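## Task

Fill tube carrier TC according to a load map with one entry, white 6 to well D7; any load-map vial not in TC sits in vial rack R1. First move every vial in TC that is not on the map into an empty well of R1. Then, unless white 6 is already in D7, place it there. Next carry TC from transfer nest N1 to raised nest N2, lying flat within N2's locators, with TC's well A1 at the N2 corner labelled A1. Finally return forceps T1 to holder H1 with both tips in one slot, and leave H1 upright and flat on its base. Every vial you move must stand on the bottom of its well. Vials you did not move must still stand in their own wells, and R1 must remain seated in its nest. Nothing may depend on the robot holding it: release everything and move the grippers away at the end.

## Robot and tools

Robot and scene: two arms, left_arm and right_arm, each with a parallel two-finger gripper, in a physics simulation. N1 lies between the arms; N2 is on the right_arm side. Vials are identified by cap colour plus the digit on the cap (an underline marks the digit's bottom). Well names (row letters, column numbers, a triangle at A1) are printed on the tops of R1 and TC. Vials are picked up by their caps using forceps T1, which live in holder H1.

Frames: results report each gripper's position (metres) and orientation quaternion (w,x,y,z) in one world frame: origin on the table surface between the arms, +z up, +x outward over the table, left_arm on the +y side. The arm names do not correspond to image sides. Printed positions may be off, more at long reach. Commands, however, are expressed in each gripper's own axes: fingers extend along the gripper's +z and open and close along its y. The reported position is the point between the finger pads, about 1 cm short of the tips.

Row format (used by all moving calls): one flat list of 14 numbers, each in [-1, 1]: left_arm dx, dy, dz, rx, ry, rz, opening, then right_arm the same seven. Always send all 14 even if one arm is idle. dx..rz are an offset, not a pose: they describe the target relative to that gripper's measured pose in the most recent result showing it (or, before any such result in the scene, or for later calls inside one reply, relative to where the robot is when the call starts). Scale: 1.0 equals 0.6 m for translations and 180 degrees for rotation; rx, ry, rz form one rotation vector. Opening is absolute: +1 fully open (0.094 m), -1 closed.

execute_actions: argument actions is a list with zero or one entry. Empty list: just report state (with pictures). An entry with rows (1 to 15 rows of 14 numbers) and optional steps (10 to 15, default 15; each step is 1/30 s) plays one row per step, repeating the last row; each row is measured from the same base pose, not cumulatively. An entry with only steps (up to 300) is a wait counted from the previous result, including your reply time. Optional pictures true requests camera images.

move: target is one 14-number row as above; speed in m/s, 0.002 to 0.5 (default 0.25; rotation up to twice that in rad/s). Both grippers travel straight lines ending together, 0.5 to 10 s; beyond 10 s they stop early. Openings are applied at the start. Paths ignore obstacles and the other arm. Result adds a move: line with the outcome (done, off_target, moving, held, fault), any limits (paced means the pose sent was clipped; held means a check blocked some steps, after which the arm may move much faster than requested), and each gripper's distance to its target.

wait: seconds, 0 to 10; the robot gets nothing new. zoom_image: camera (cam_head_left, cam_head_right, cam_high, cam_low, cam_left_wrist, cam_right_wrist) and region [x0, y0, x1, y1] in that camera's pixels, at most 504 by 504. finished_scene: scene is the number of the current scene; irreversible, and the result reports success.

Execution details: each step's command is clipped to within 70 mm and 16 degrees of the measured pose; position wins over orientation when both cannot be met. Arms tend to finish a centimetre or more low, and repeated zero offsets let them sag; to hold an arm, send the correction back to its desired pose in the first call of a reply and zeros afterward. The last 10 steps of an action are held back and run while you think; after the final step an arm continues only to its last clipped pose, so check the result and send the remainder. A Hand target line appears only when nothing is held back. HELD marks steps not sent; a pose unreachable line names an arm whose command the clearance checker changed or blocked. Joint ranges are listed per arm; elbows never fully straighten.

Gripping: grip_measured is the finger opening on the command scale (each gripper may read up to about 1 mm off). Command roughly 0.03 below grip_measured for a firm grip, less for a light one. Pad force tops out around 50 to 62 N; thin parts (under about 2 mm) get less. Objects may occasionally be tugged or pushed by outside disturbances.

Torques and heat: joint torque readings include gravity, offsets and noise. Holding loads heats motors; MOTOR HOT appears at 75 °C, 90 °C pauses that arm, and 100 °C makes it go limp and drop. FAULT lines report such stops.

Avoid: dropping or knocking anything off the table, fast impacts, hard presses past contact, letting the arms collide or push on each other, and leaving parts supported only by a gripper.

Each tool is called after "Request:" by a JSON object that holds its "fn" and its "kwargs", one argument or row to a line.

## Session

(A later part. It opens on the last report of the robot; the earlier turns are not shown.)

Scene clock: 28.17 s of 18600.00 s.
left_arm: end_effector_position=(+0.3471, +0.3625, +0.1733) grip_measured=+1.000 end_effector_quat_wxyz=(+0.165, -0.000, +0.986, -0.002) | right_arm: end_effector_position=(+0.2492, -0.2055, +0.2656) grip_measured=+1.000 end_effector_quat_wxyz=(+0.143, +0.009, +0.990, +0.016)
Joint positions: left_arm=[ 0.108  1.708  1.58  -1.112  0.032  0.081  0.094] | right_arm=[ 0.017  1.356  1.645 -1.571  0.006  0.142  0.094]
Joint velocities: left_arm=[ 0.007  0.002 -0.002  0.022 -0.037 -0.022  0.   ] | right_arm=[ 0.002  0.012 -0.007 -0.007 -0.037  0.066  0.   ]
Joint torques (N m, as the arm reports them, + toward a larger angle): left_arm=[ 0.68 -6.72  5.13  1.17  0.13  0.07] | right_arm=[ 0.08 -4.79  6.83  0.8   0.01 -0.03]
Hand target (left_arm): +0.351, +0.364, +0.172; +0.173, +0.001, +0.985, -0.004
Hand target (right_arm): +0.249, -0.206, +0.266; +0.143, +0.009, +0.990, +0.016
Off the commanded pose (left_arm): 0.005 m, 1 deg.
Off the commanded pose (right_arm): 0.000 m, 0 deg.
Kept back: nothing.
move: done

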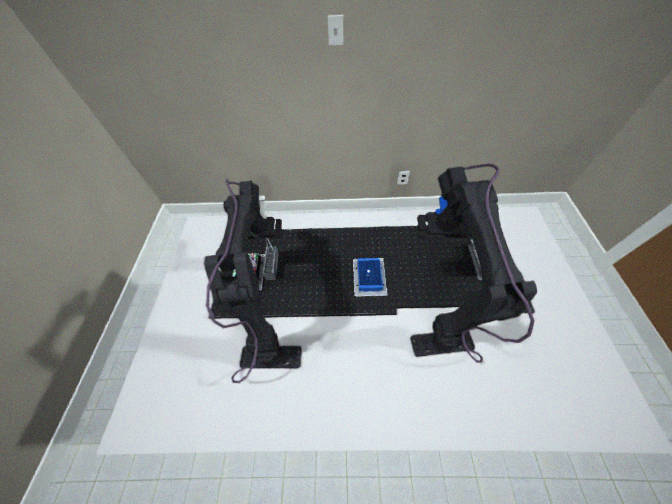

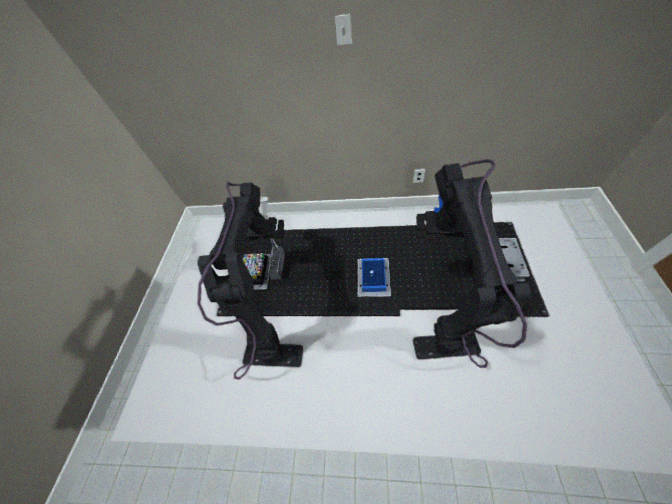

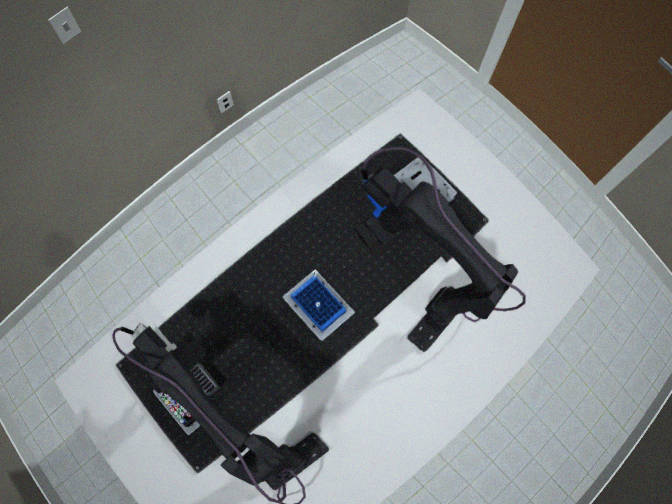

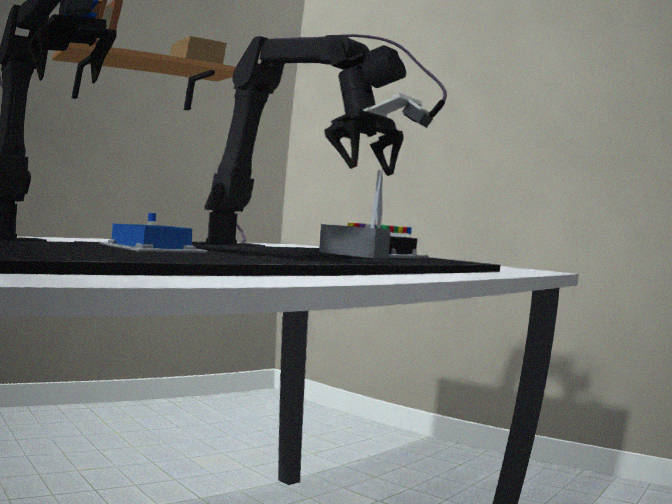

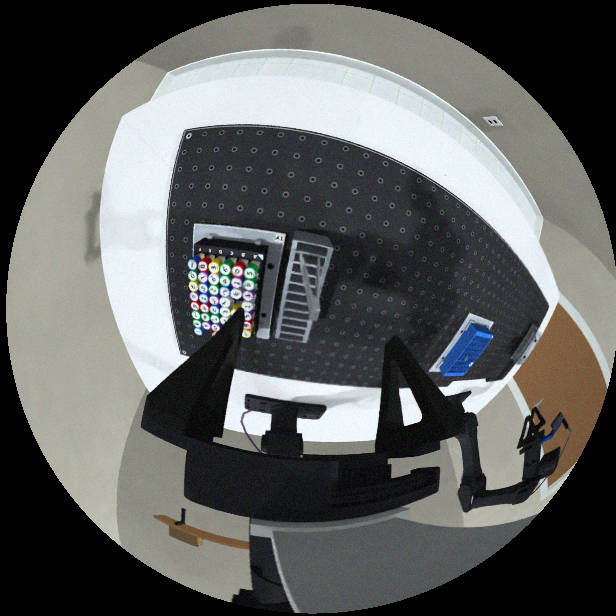

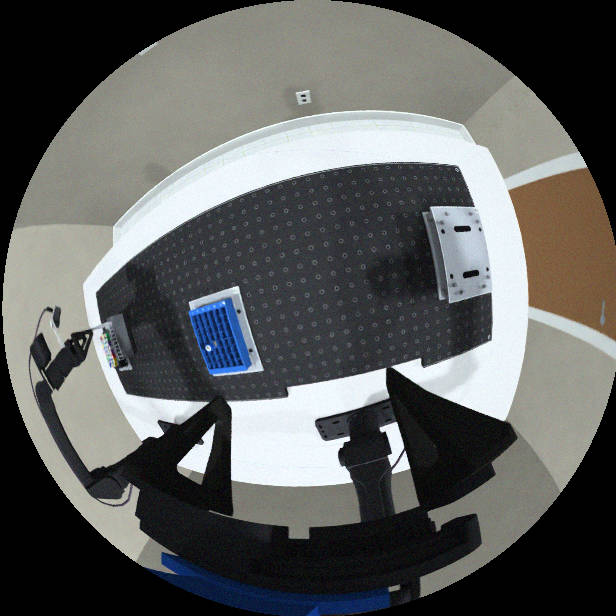

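Request:
{"fn": "move", "kwargs": {
  "target": [-0.009, 0.0083, 0.0612, 0, -0.039, 0, -0.1, 0, 0, 0, 0, 0, 0, 1.0],
  "speed": 0.06
}}

Scene clock: 33.10 s of 18600.00 s.
left_arm: end_effector_position=(+0.3616, +0.3659, +0.1322) grip_measured=-0.098 end_effector_quat_wxyz=(+0.206, -0.002, +0.979, +0.001) | right_arm: end_effector_position=(+0.2492, -0.2055, +0.2656) grip_measured=+1.000 end_effector_quat_wxyz=(+0.143, +0.009, +0.990, +0.016)
Joint positions: left_arm=[ 0.115  1.688  1.364 -0.833  0.034  0.081  0.042] | right_arm=[ 0.017  1.356  1.645 -1.571  0.006  0.142  0.094]
Joint velocities: left_arm=[ 0.022  0.002  0.007  0.007 -0.007  0.051  0.   ] | right_arm=[-0.002  0.002  0.002 -0.037 -0.007  0.007  0.   ]
Joint torques (N m, as the arm reports them, + toward a larger angle): left_arm=[ 0.74 -8.54  5.03  1.31  0.2   0.07] | right_arm=[ 0.07 -4.75  6.8   0.79 -0.01 -0.04]
Hand target (left_arm): +0.364, +0.367, +0.140; +0.225, -0.001, +0.974, -0.001
Hand target (right_arm): +0.249, -0.206, +0.266; +0.143, +0.009, +0.990, +0.016
Off the commanded pose (left_arm): 0.009 m, 2 deg.
Off the commanded pose (right_arm): 0.000 m, 0 deg.
Kept back: nothing.
After step 90, 0.40 s passed at rest.
move: done

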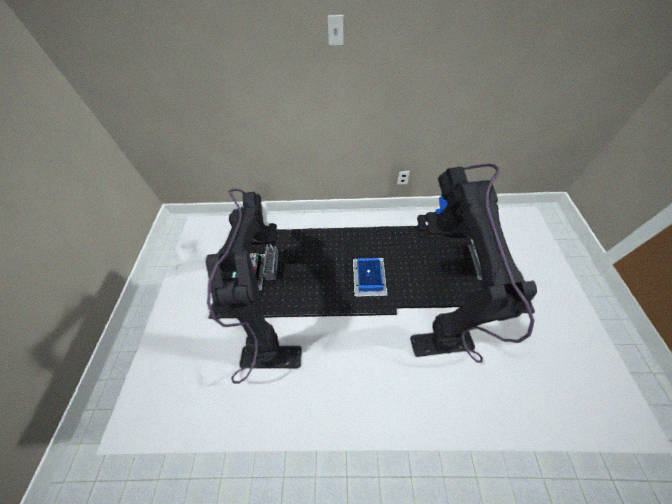

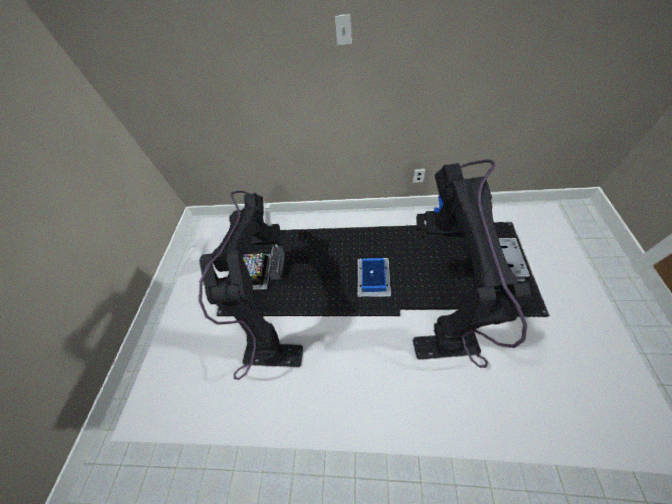

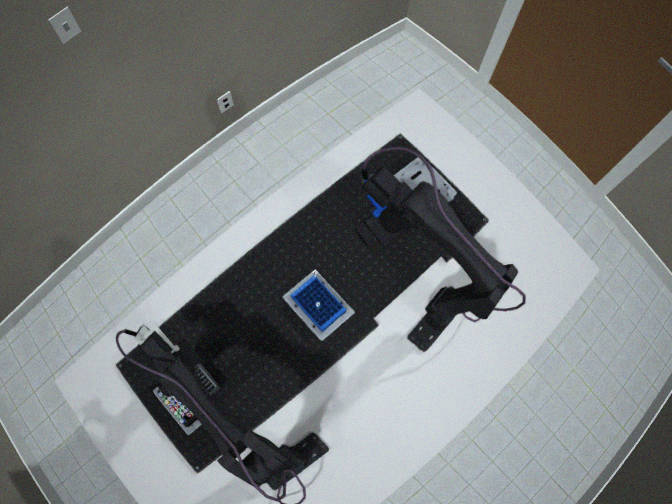

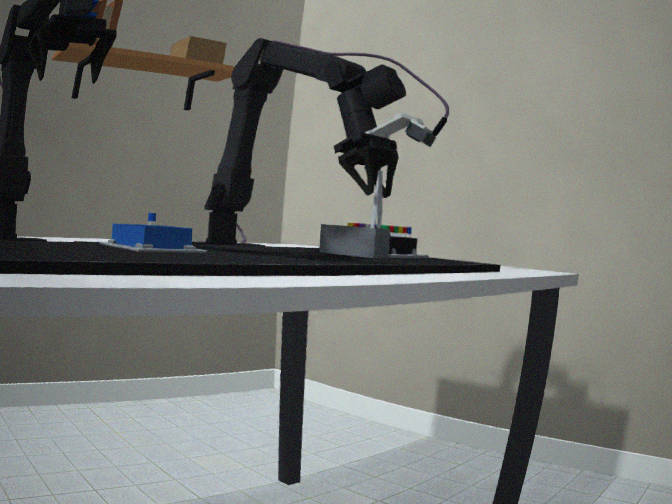

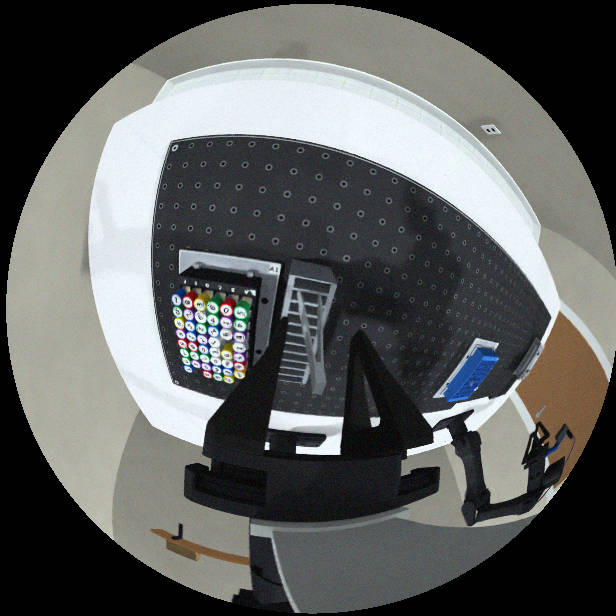

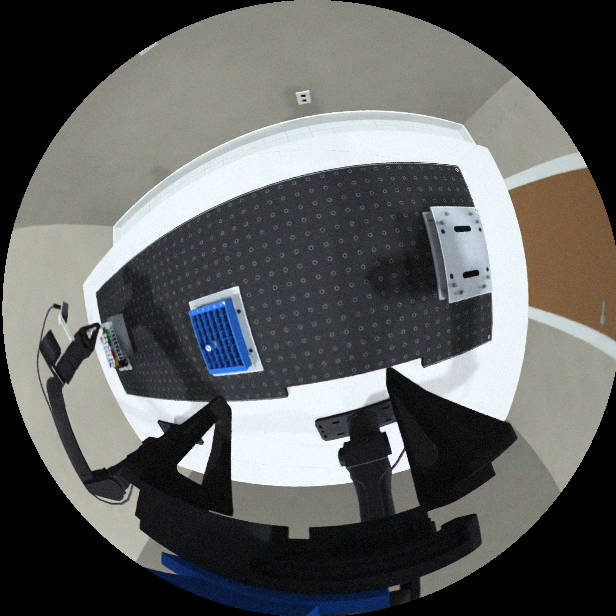

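Request:
{"fn": "zoom_image", "kwargs": {
  "camera": "cam_low",
  "region": [320, 120, 440, 265]
}}

Request:
{"fn": "zoom_image", "kwargs": {
  "camera": "cam_left_wrist",
  "region": [240, 250, 410, 460]
}}

Request:
{"fn": "zoom_image", "kwargs": {
  "camera": "cam_right_wrist",
  "region": [40, 290, 140, 390]
}}

Region (320, 120, 440, 265) of cam_low's 672x504 image, scaled by 3.476, with more detail than that image has; it fills the left 417 columns of this view, and the rest is white.

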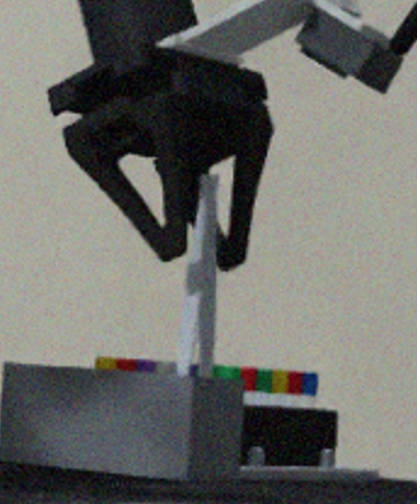

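Region (240, 250, 410, 460) of cam_left_wrist's 616x616 image, scaled by 2.400, with more detail than that image has; it fills the left 408 columns of this view, and the rest is white.

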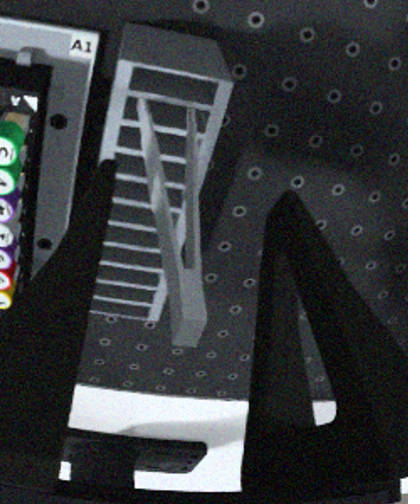

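Region (40, 290, 140, 390) of cam_right_wrist's 616x616 image, scaled by 5.040, with more detail than that image has.

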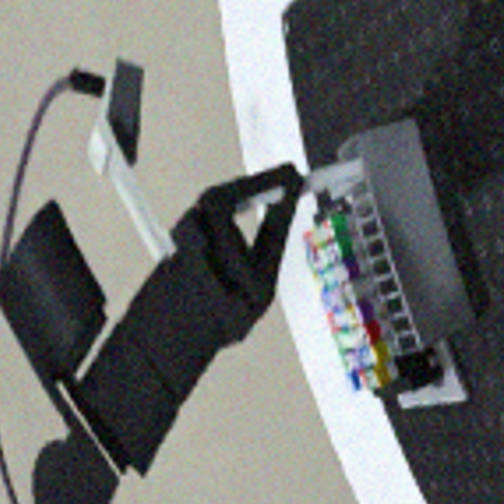

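Request:
{"fn": "move", "kwargs": {
  "target": [0.0165, 0.0108, 0.0292, 0, -0.01, 0, -0.3, 0, 0, 0, 0, 0, 0, 1.0],
  "speed": 0.04
}}

Scene clock: 36.17 s of 18600.00 s.
left_arm: end_effector_position=(+0.3566, +0.3707, +0.1056) grip_measured=-0.298 end_effector_quat_wxyz=(+0.204, -0.004, +0.979, +0.003) | right_arm: end_effector_position=(+0.2492, -0.2055, +0.2656) grip_measured=+1.000 end_effector_quat_wxyz=(+0.143, +0.009, +0.990, +0.016)
Joint positions: left_arm=[ 0.128  1.688  1.26  -0.733  0.035  0.09   0.033] | right_arm=[ 0.017  1.356  1.645 -1.571  0.006  0.142  0.094]
Joint velocities: left_arm=[-0.007 -0.002  0.017 -0.037  0.037 -0.037 -0.002] | right_arm=[ 0.017 -0.007 -0.007 -0.037  0.051  0.022  0.   ]
Joint torques (N m, as the arm reports them, + toward a larger angle): left_arm=[ 0.68 -8.21  5.07  1.28  0.18  0.09] | right_arm=[ 0.05 -4.75  6.84  0.81  0.01 -0.02]
Hand target (left_arm): +0.359, +0.372, +0.112; +0.221, -0.002, +0.975, +0.001
Hand target (right_arm): +0.249, -0.206, +0.266; +0.143, +0.009, +0.990, +0.016
Off the commanded pose (left_arm): 0.007 m, 2 deg.
Off the commanded pose (right_arm): 0.000 m, 0 deg.
Kept back: nothing.
move: done

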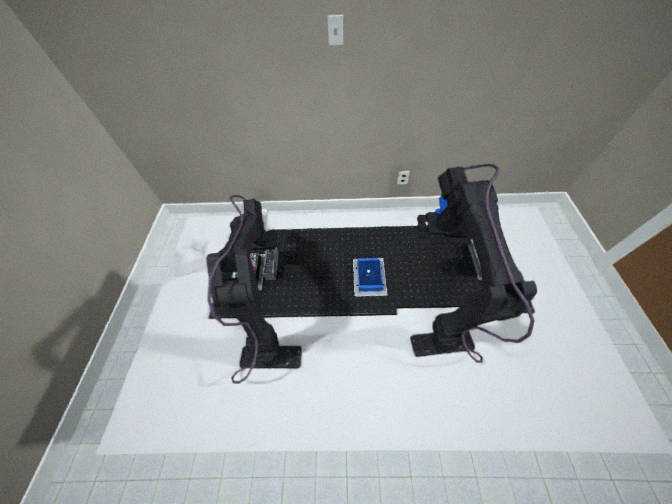

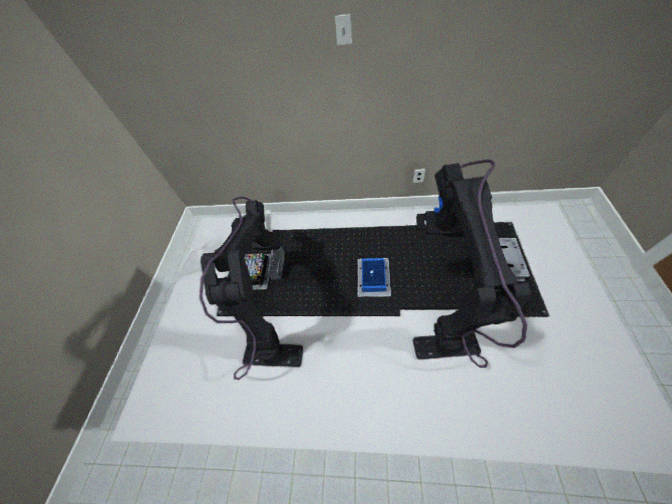

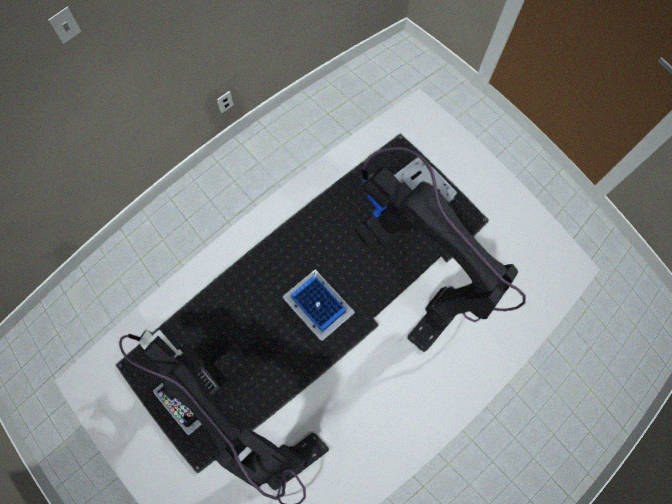

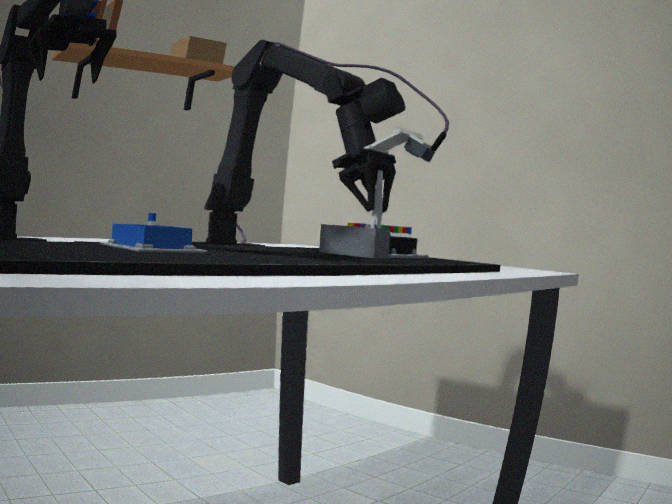

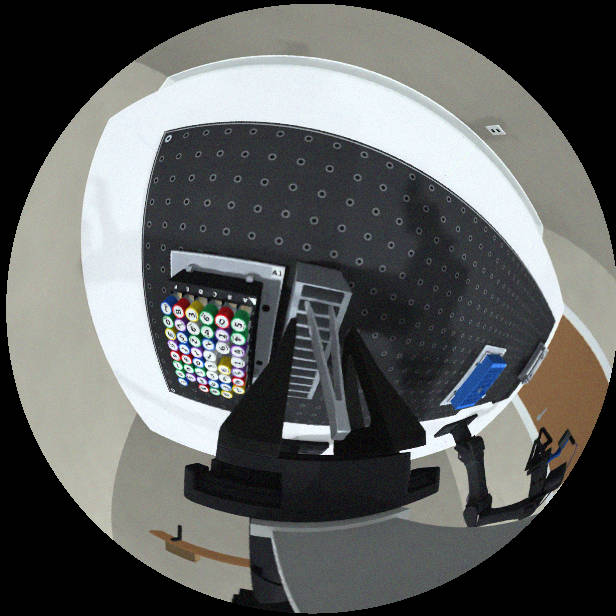

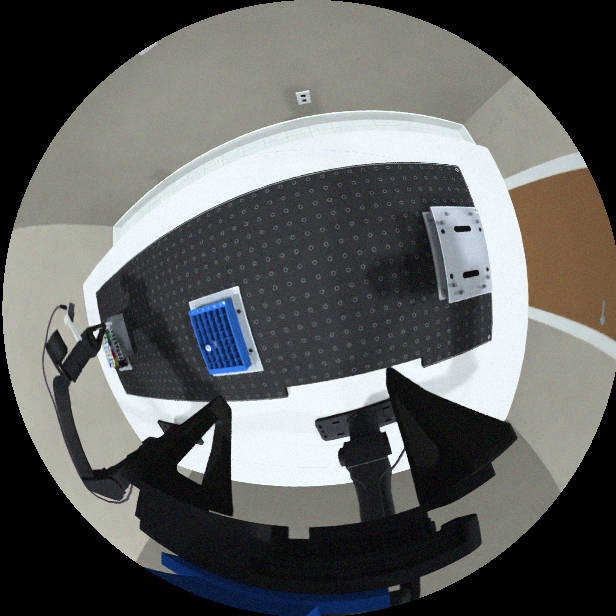

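Request:
{"fn": "zoom_image", "kwargs": {
  "camera": "cam_low",
  "region": [325, 140, 425, 260]
}}

Request:
{"fn": "zoom_image", "kwargs": {
  "camera": "cam_left_wrist",
  "region": [250, 255, 410, 460]
}}

Region (325, 140, 425, 260) of cam_low's 672x504 image, scaled by 4.200, with more detail than that image has.

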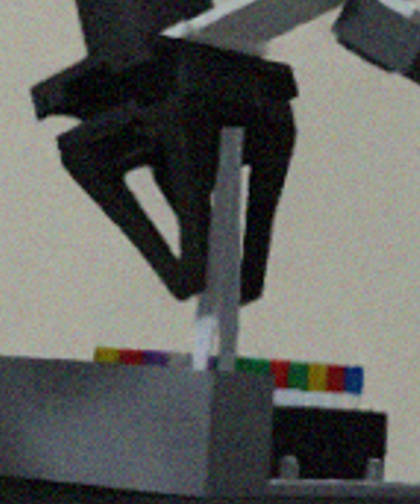

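Region (250, 255, 410, 460) of cam_left_wrist's 616x616 image, scaled by 2.459, with more detail than that image has; it fills the left 393 columns of this view, and the rest is white.

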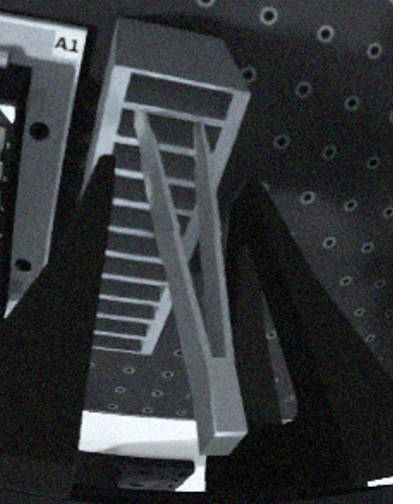

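Request:
{"fn": "move", "kwargs": {
  "target": [-0.008, 0.002, -0.008, 0, -0.011, 0, -0.72, 0, 0, 0, 0, 0, 0, 1.0],
  "speed": 0.04
}}

Scene clock: 37.93 s of 18600.00 s.
left_arm: end_effector_position=(+0.3570, +0.3707, +0.1058) grip_measured=-0.718 end_effector_quat_wxyz=(+0.205, -0.004, +0.979, +0.003) | right_arm: end_effector_position=(+0.2492, -0.2055, +0.2656) grip_measured=+1.000 end_effector_quat_wxyz=(+0.143, +0.009, +0.990, +0.016)
Joint positions: left_arm=[ 0.128  1.688  1.26  -0.731  0.035  0.09   0.013] | right_arm=[ 0.017  1.356  1.645 -1.571  0.006  0.142  0.094]
Joint velocities: left_arm=[ 0.012 -0.012  0.002  0.007 -0.066  0.022 -0.001] | right_arm=[-0.002  0.012  0.007 -0.037  0.007 -0.037  0.   ]
Joint torques (N m, as the arm reports them, + toward a larger angle): left_arm=[ 0.42 -8.23  4.88  1.31  0.1   0.01] | right_arm=[ 0.06 -4.68  6.86  0.81  0.   -0.04]
Hand target (left_arm): +0.359, +0.372, +0.112; +0.221, -0.004, +0.975, +0.003
Hand target (right_arm): +0.249, -0.206, +0.266; +0.143, +0.009, +0.990, +0.016
Off the commanded pose (left_arm): 0.007 m, 2 deg.
Off the commanded pose (right_arm): 0.000 m, 0 deg.
Kept back: nothing.
move: done

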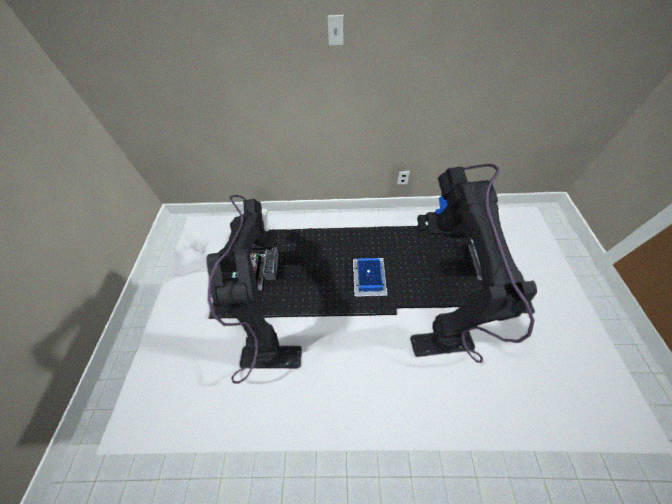

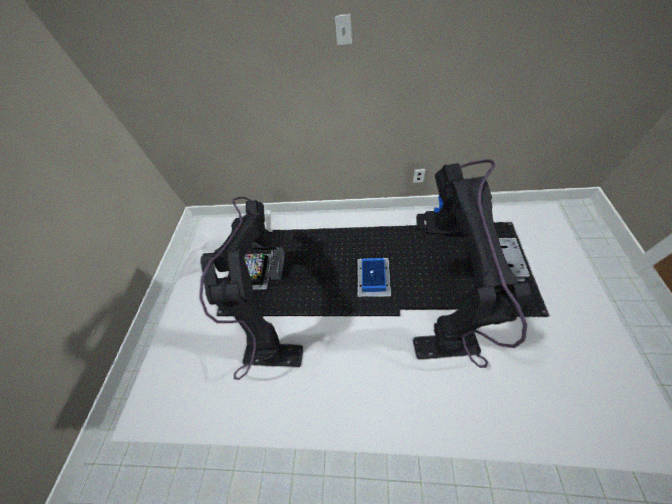

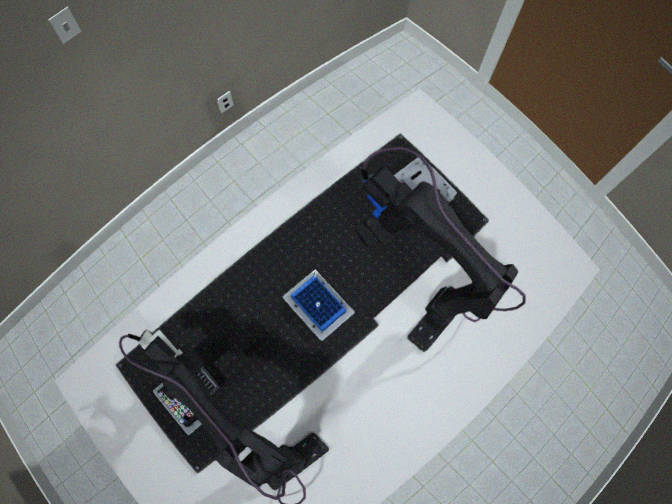

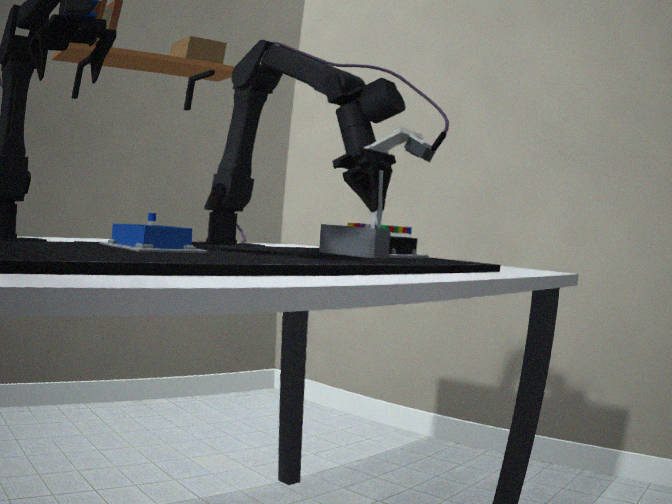

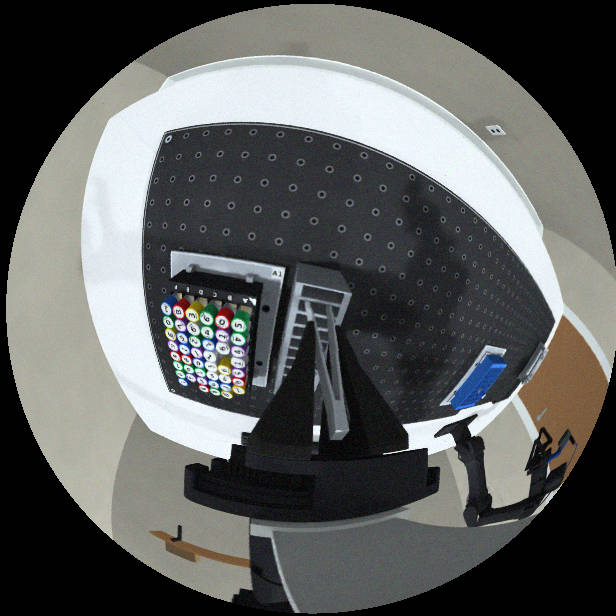

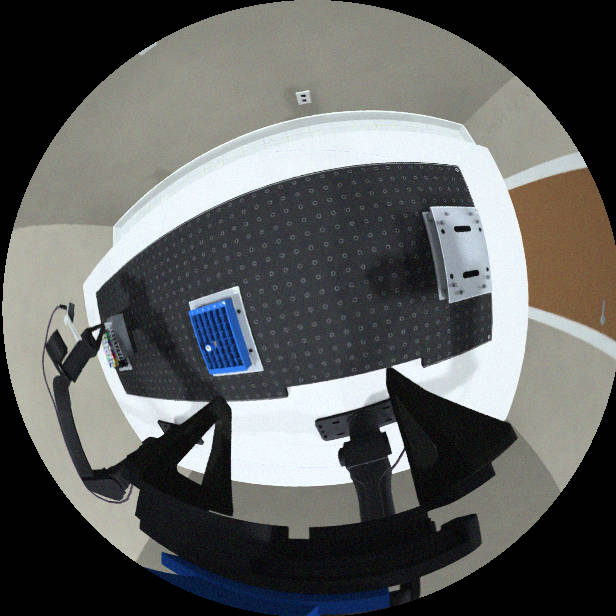

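Request:
{"fn": "zoom_image", "kwargs": {
  "camera": "cam_left_wrist",
  "region": [270, 260, 390, 450]
}}

Request:
{"fn": "zoom_image", "kwargs": {
  "camera": "cam_low",
  "region": [335, 150, 415, 250]
}}

Region (270, 260, 390, 450) of cam_left_wrist's 616x616 image, scaled by 2.653, with more detail than that image has; it fills the left 318 columns of this view, and the rest is white.

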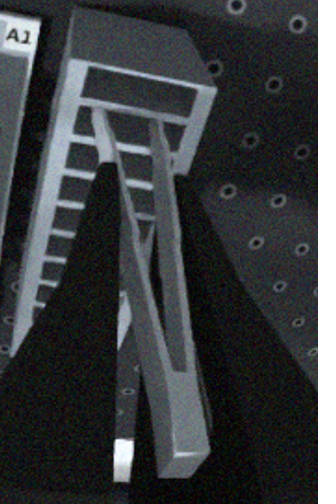

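Region (335, 150, 415, 250) of cam_low's 672x504 image, scaled by 5.040, with more detail than that image has; it fills the left 403 columns of this view, and the rest is white.

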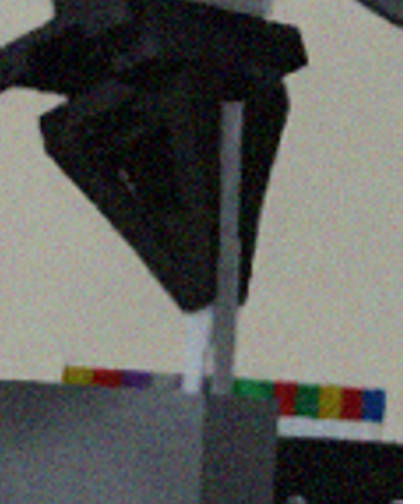

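Request:
{"fn": "move", "kwargs": {
  "target": [-0.0505, 0.002, -0.107, 0, -0.011, 0, -0.78, 0, 0, 0, 0, 0, 0, 1.0],
  "speed": 0.04
}}

Scene clock: 40.97 s of 18600.00 s.
left_arm: end_effector_position=(+0.3581, +0.3708, +0.1585) grip_measured=-0.778 end_effector_quat_wxyz=(+0.204, -0.004, +0.979, +0.003) | right_arm: end_effector_position=(+0.2492, -0.2055, +0.2656) grip_measured=+1.000 end_effector_quat_wxyz=(+0.143, +0.009, +0.990, +0.016)
Joint positions: left_arm=[ 0.128  1.677  1.457 -0.941  0.035  0.09   0.01 ] | right_arm=[ 0.017  1.356  1.645 -1.571  0.006  0.142  0.094]
Joint velocities: left_arm=[ 0.002  0.007 -0.002 -0.037 -0.051 -0.022 -0.001] | right_arm=[-0.007  0.002 -0.002 -0.066 -0.007  0.007  0.   ]
Joint torques (N m, as the arm reports them, + toward a larger angle): left_arm=[ 0.62 -8.49  8.26  1.    0.11  0.03] | right_arm=[ 0.09 -4.73  6.8   0.8   0.01 -0.04]
Hand target (left_arm): +0.359, +0.373, +0.176; +0.222, -0.004, +0.975, +0.004
Hand target (right_arm): +0.249, -0.206, +0.266; +0.143, +0.009, +0.990, +0.016
Off the commanded pose (left_arm): 0.018 m, 2 deg.
Off the commanded pose (right_arm): 0.000 m, 0 deg.
Kept back: nothing.
move: off_target (left_arm)

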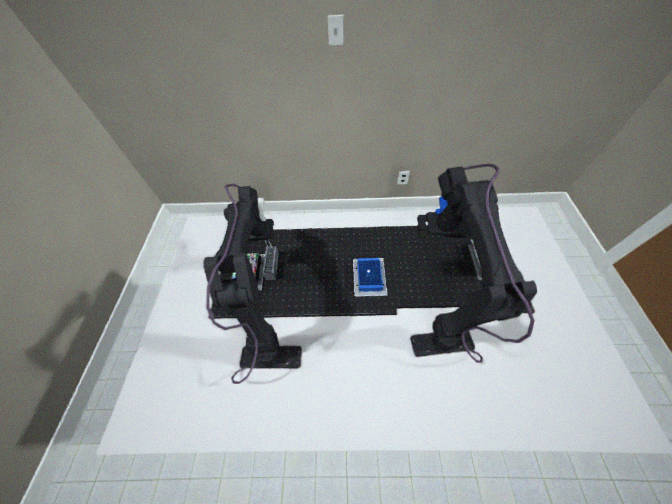

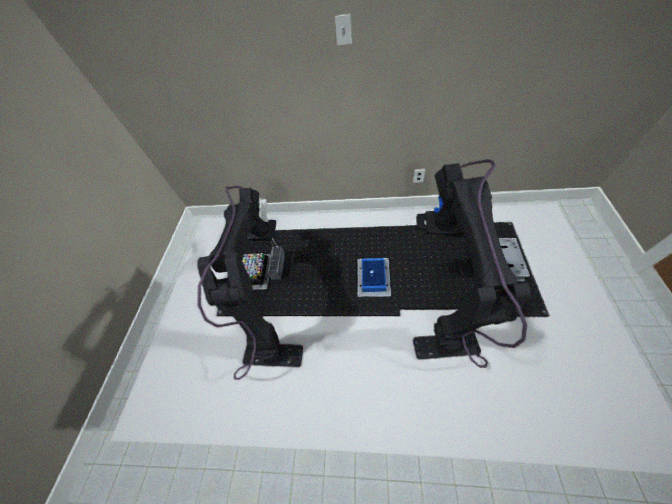

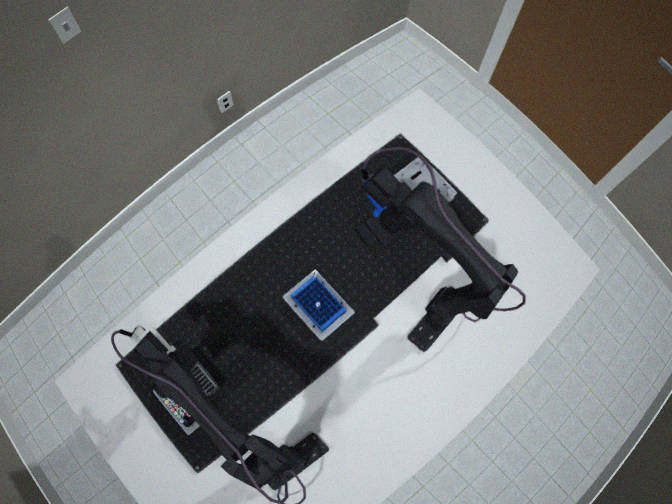

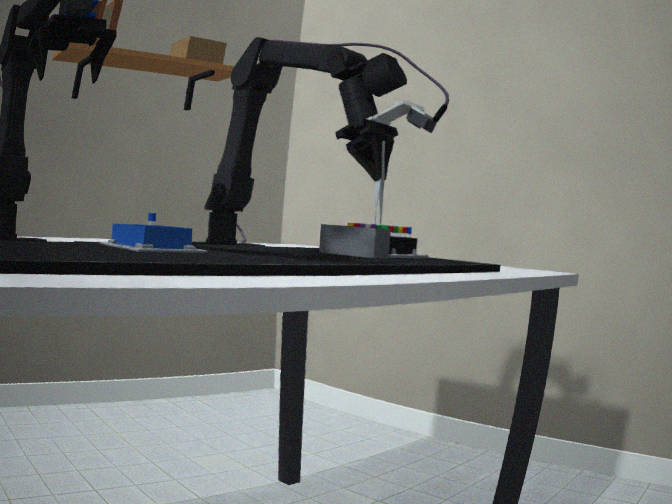

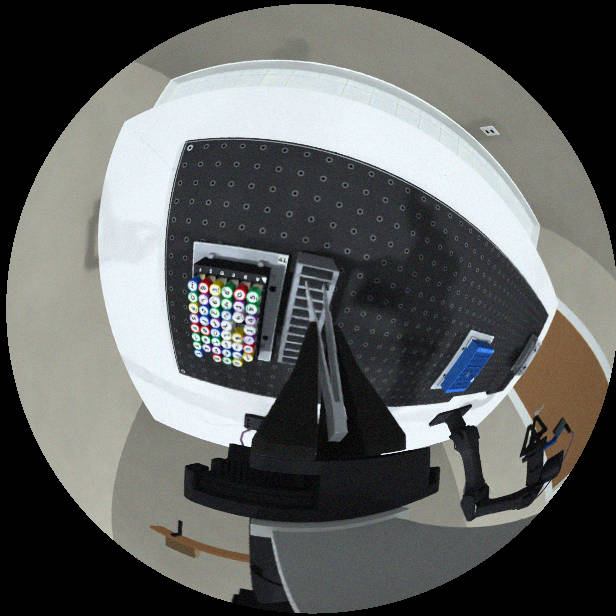

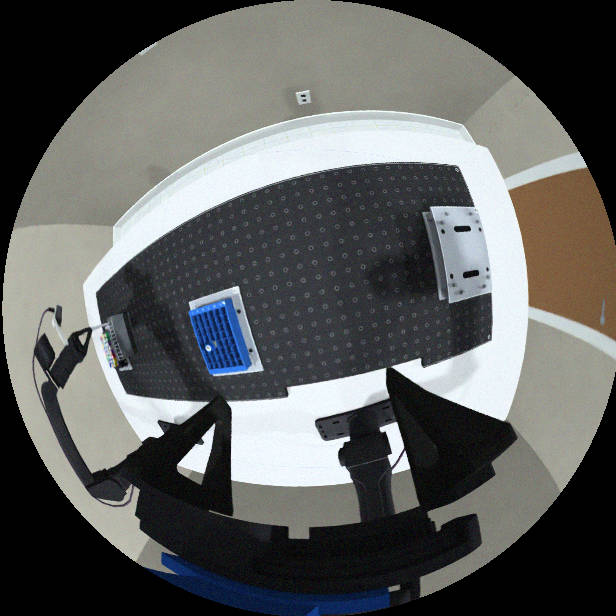

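Request:
{"fn": "zoom_image", "kwargs": {
  "camera": "cam_low",
  "region": [335, 130, 425, 250]
}}

Request:
{"fn": "zoom_image", "kwargs": {
  "camera": "cam_left_wrist",
  "region": [230, 245, 360, 345]
}}

Region (335, 130, 425, 250) of cam_low's 672x504 image, scaled by 4.200, with more detail than that image has; it fills the left 378 columns of this view, and the rest is white.

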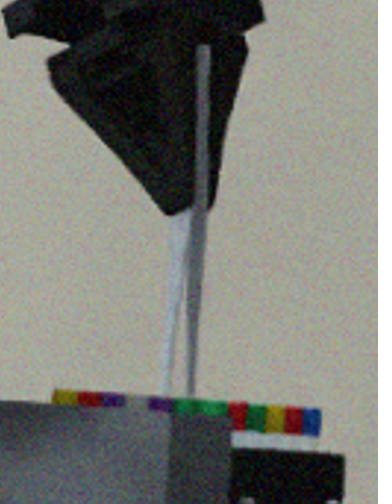

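Region (230, 245, 360, 345) of cam_left_wrist's 616x616 image, scaled by 3.877, with more detail than that image has; it fills the top 388 rows of this view, and the rest is white.

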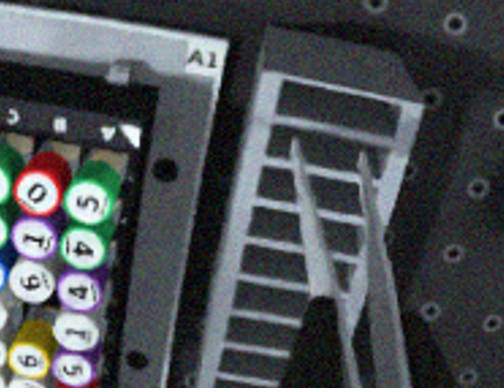

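Request:
{"fn": "move", "kwargs": {
  "target": [-0.03, 0.0, -0.0688, -0.0998, -0.008, -0.229, -0.78, 0, 0, 0, 0, 0, 0, 1.0],
  "speed": 0.2
}}

Scene clock: 46.20 s of 18600.00 s.
left_arm: end_effector_position=(+0.3569, +0.3702, +0.1969) grip_measured=-0.778 end_effector_quat_wxyz=(+0.193, -0.376, +0.904, +0.072) | right_arm: end_effector_position=(+0.2492, -0.2055, +0.2656) grip_measured=+1.000 end_effector_quat_wxyz=(+0.143, +0.009, +0.990, +0.016)
Joint positions: left_arm=[-0.017  1.784  1.746 -1.232 -0.29  -0.783  0.01 ] | right_arm=[ 0.017  1.356  1.645 -1.571  0.006  0.142  0.094]
Joint velocities: left_arm=[-0.017 -0.012  0.012 -0.066 -0.081 -0.037  0.001] | right_arm=[ 0.007 -0.002 -0.002  0.007 -0.051 -0.007  0.   ]
Joint torques (N m, as the arm reports them, + toward a larger angle): left_arm=[-0.6  -6.72  8.05  0.73 -0.45 -0.09] | right_arm=[ 0.02 -4.79  6.85  0.8   0.01 -0.02]
Hand target (left_arm): +0.358, +0.371, +0.204; +0.200, -0.378, +0.900, +0.080
Hand target (right_arm): +0.249, -0.206, +0.266; +0.143, +0.009, +0.990, +0.016
Off the commanded pose (left_arm): 0.007 m, 1 deg.
Off the commanded pose (right_arm): 0.000 m, 0 deg.
Kept back: nothing.
move: done

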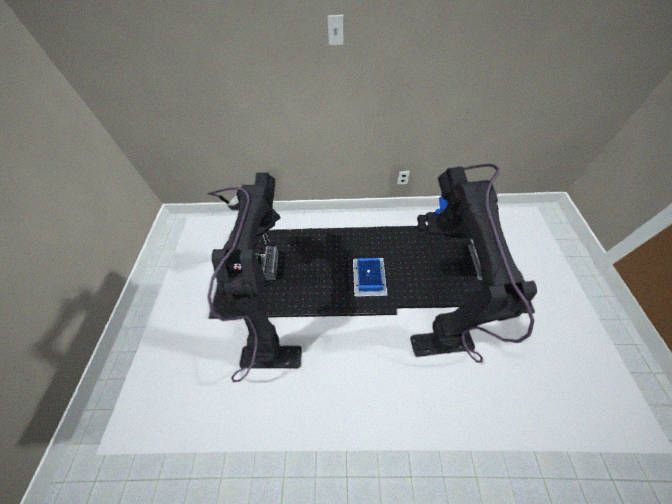

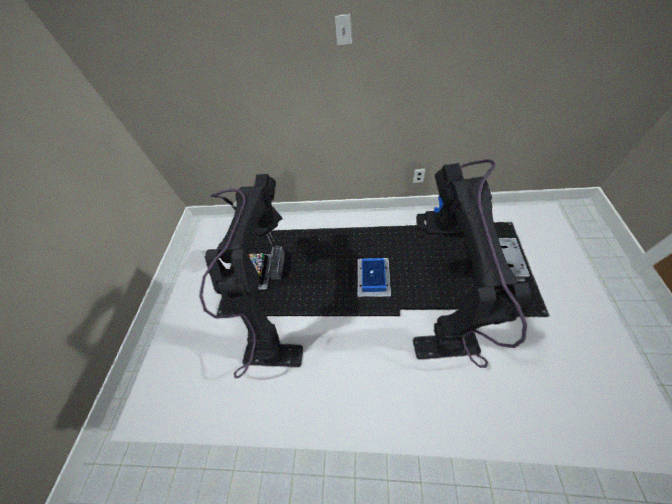

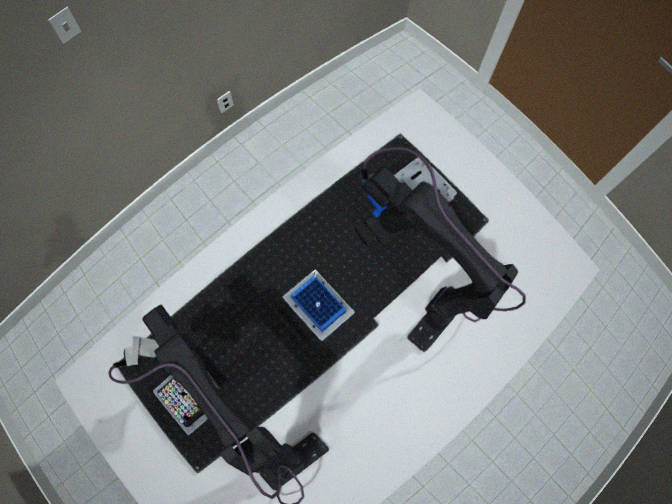

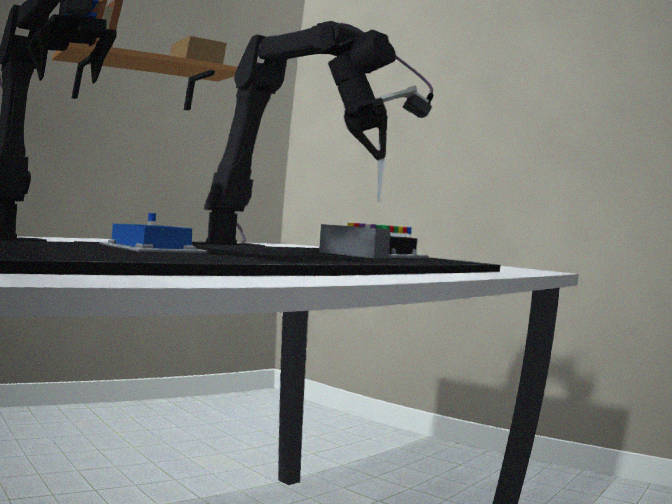

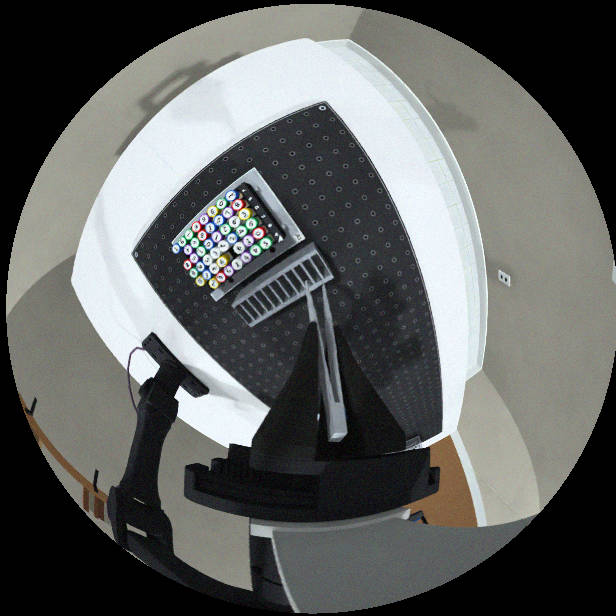

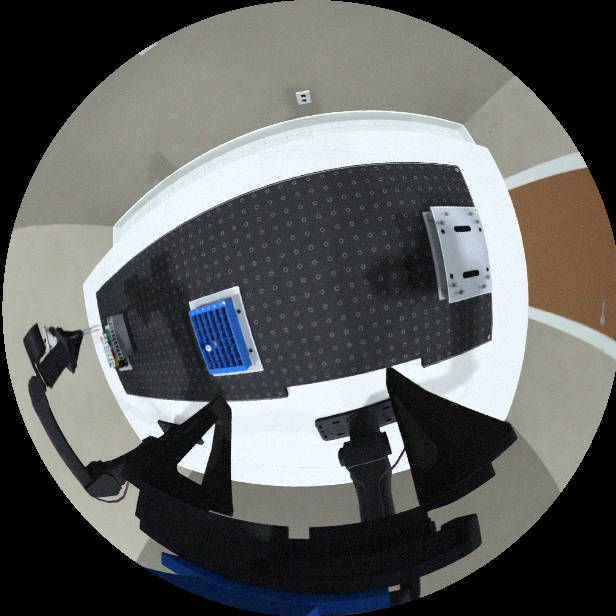

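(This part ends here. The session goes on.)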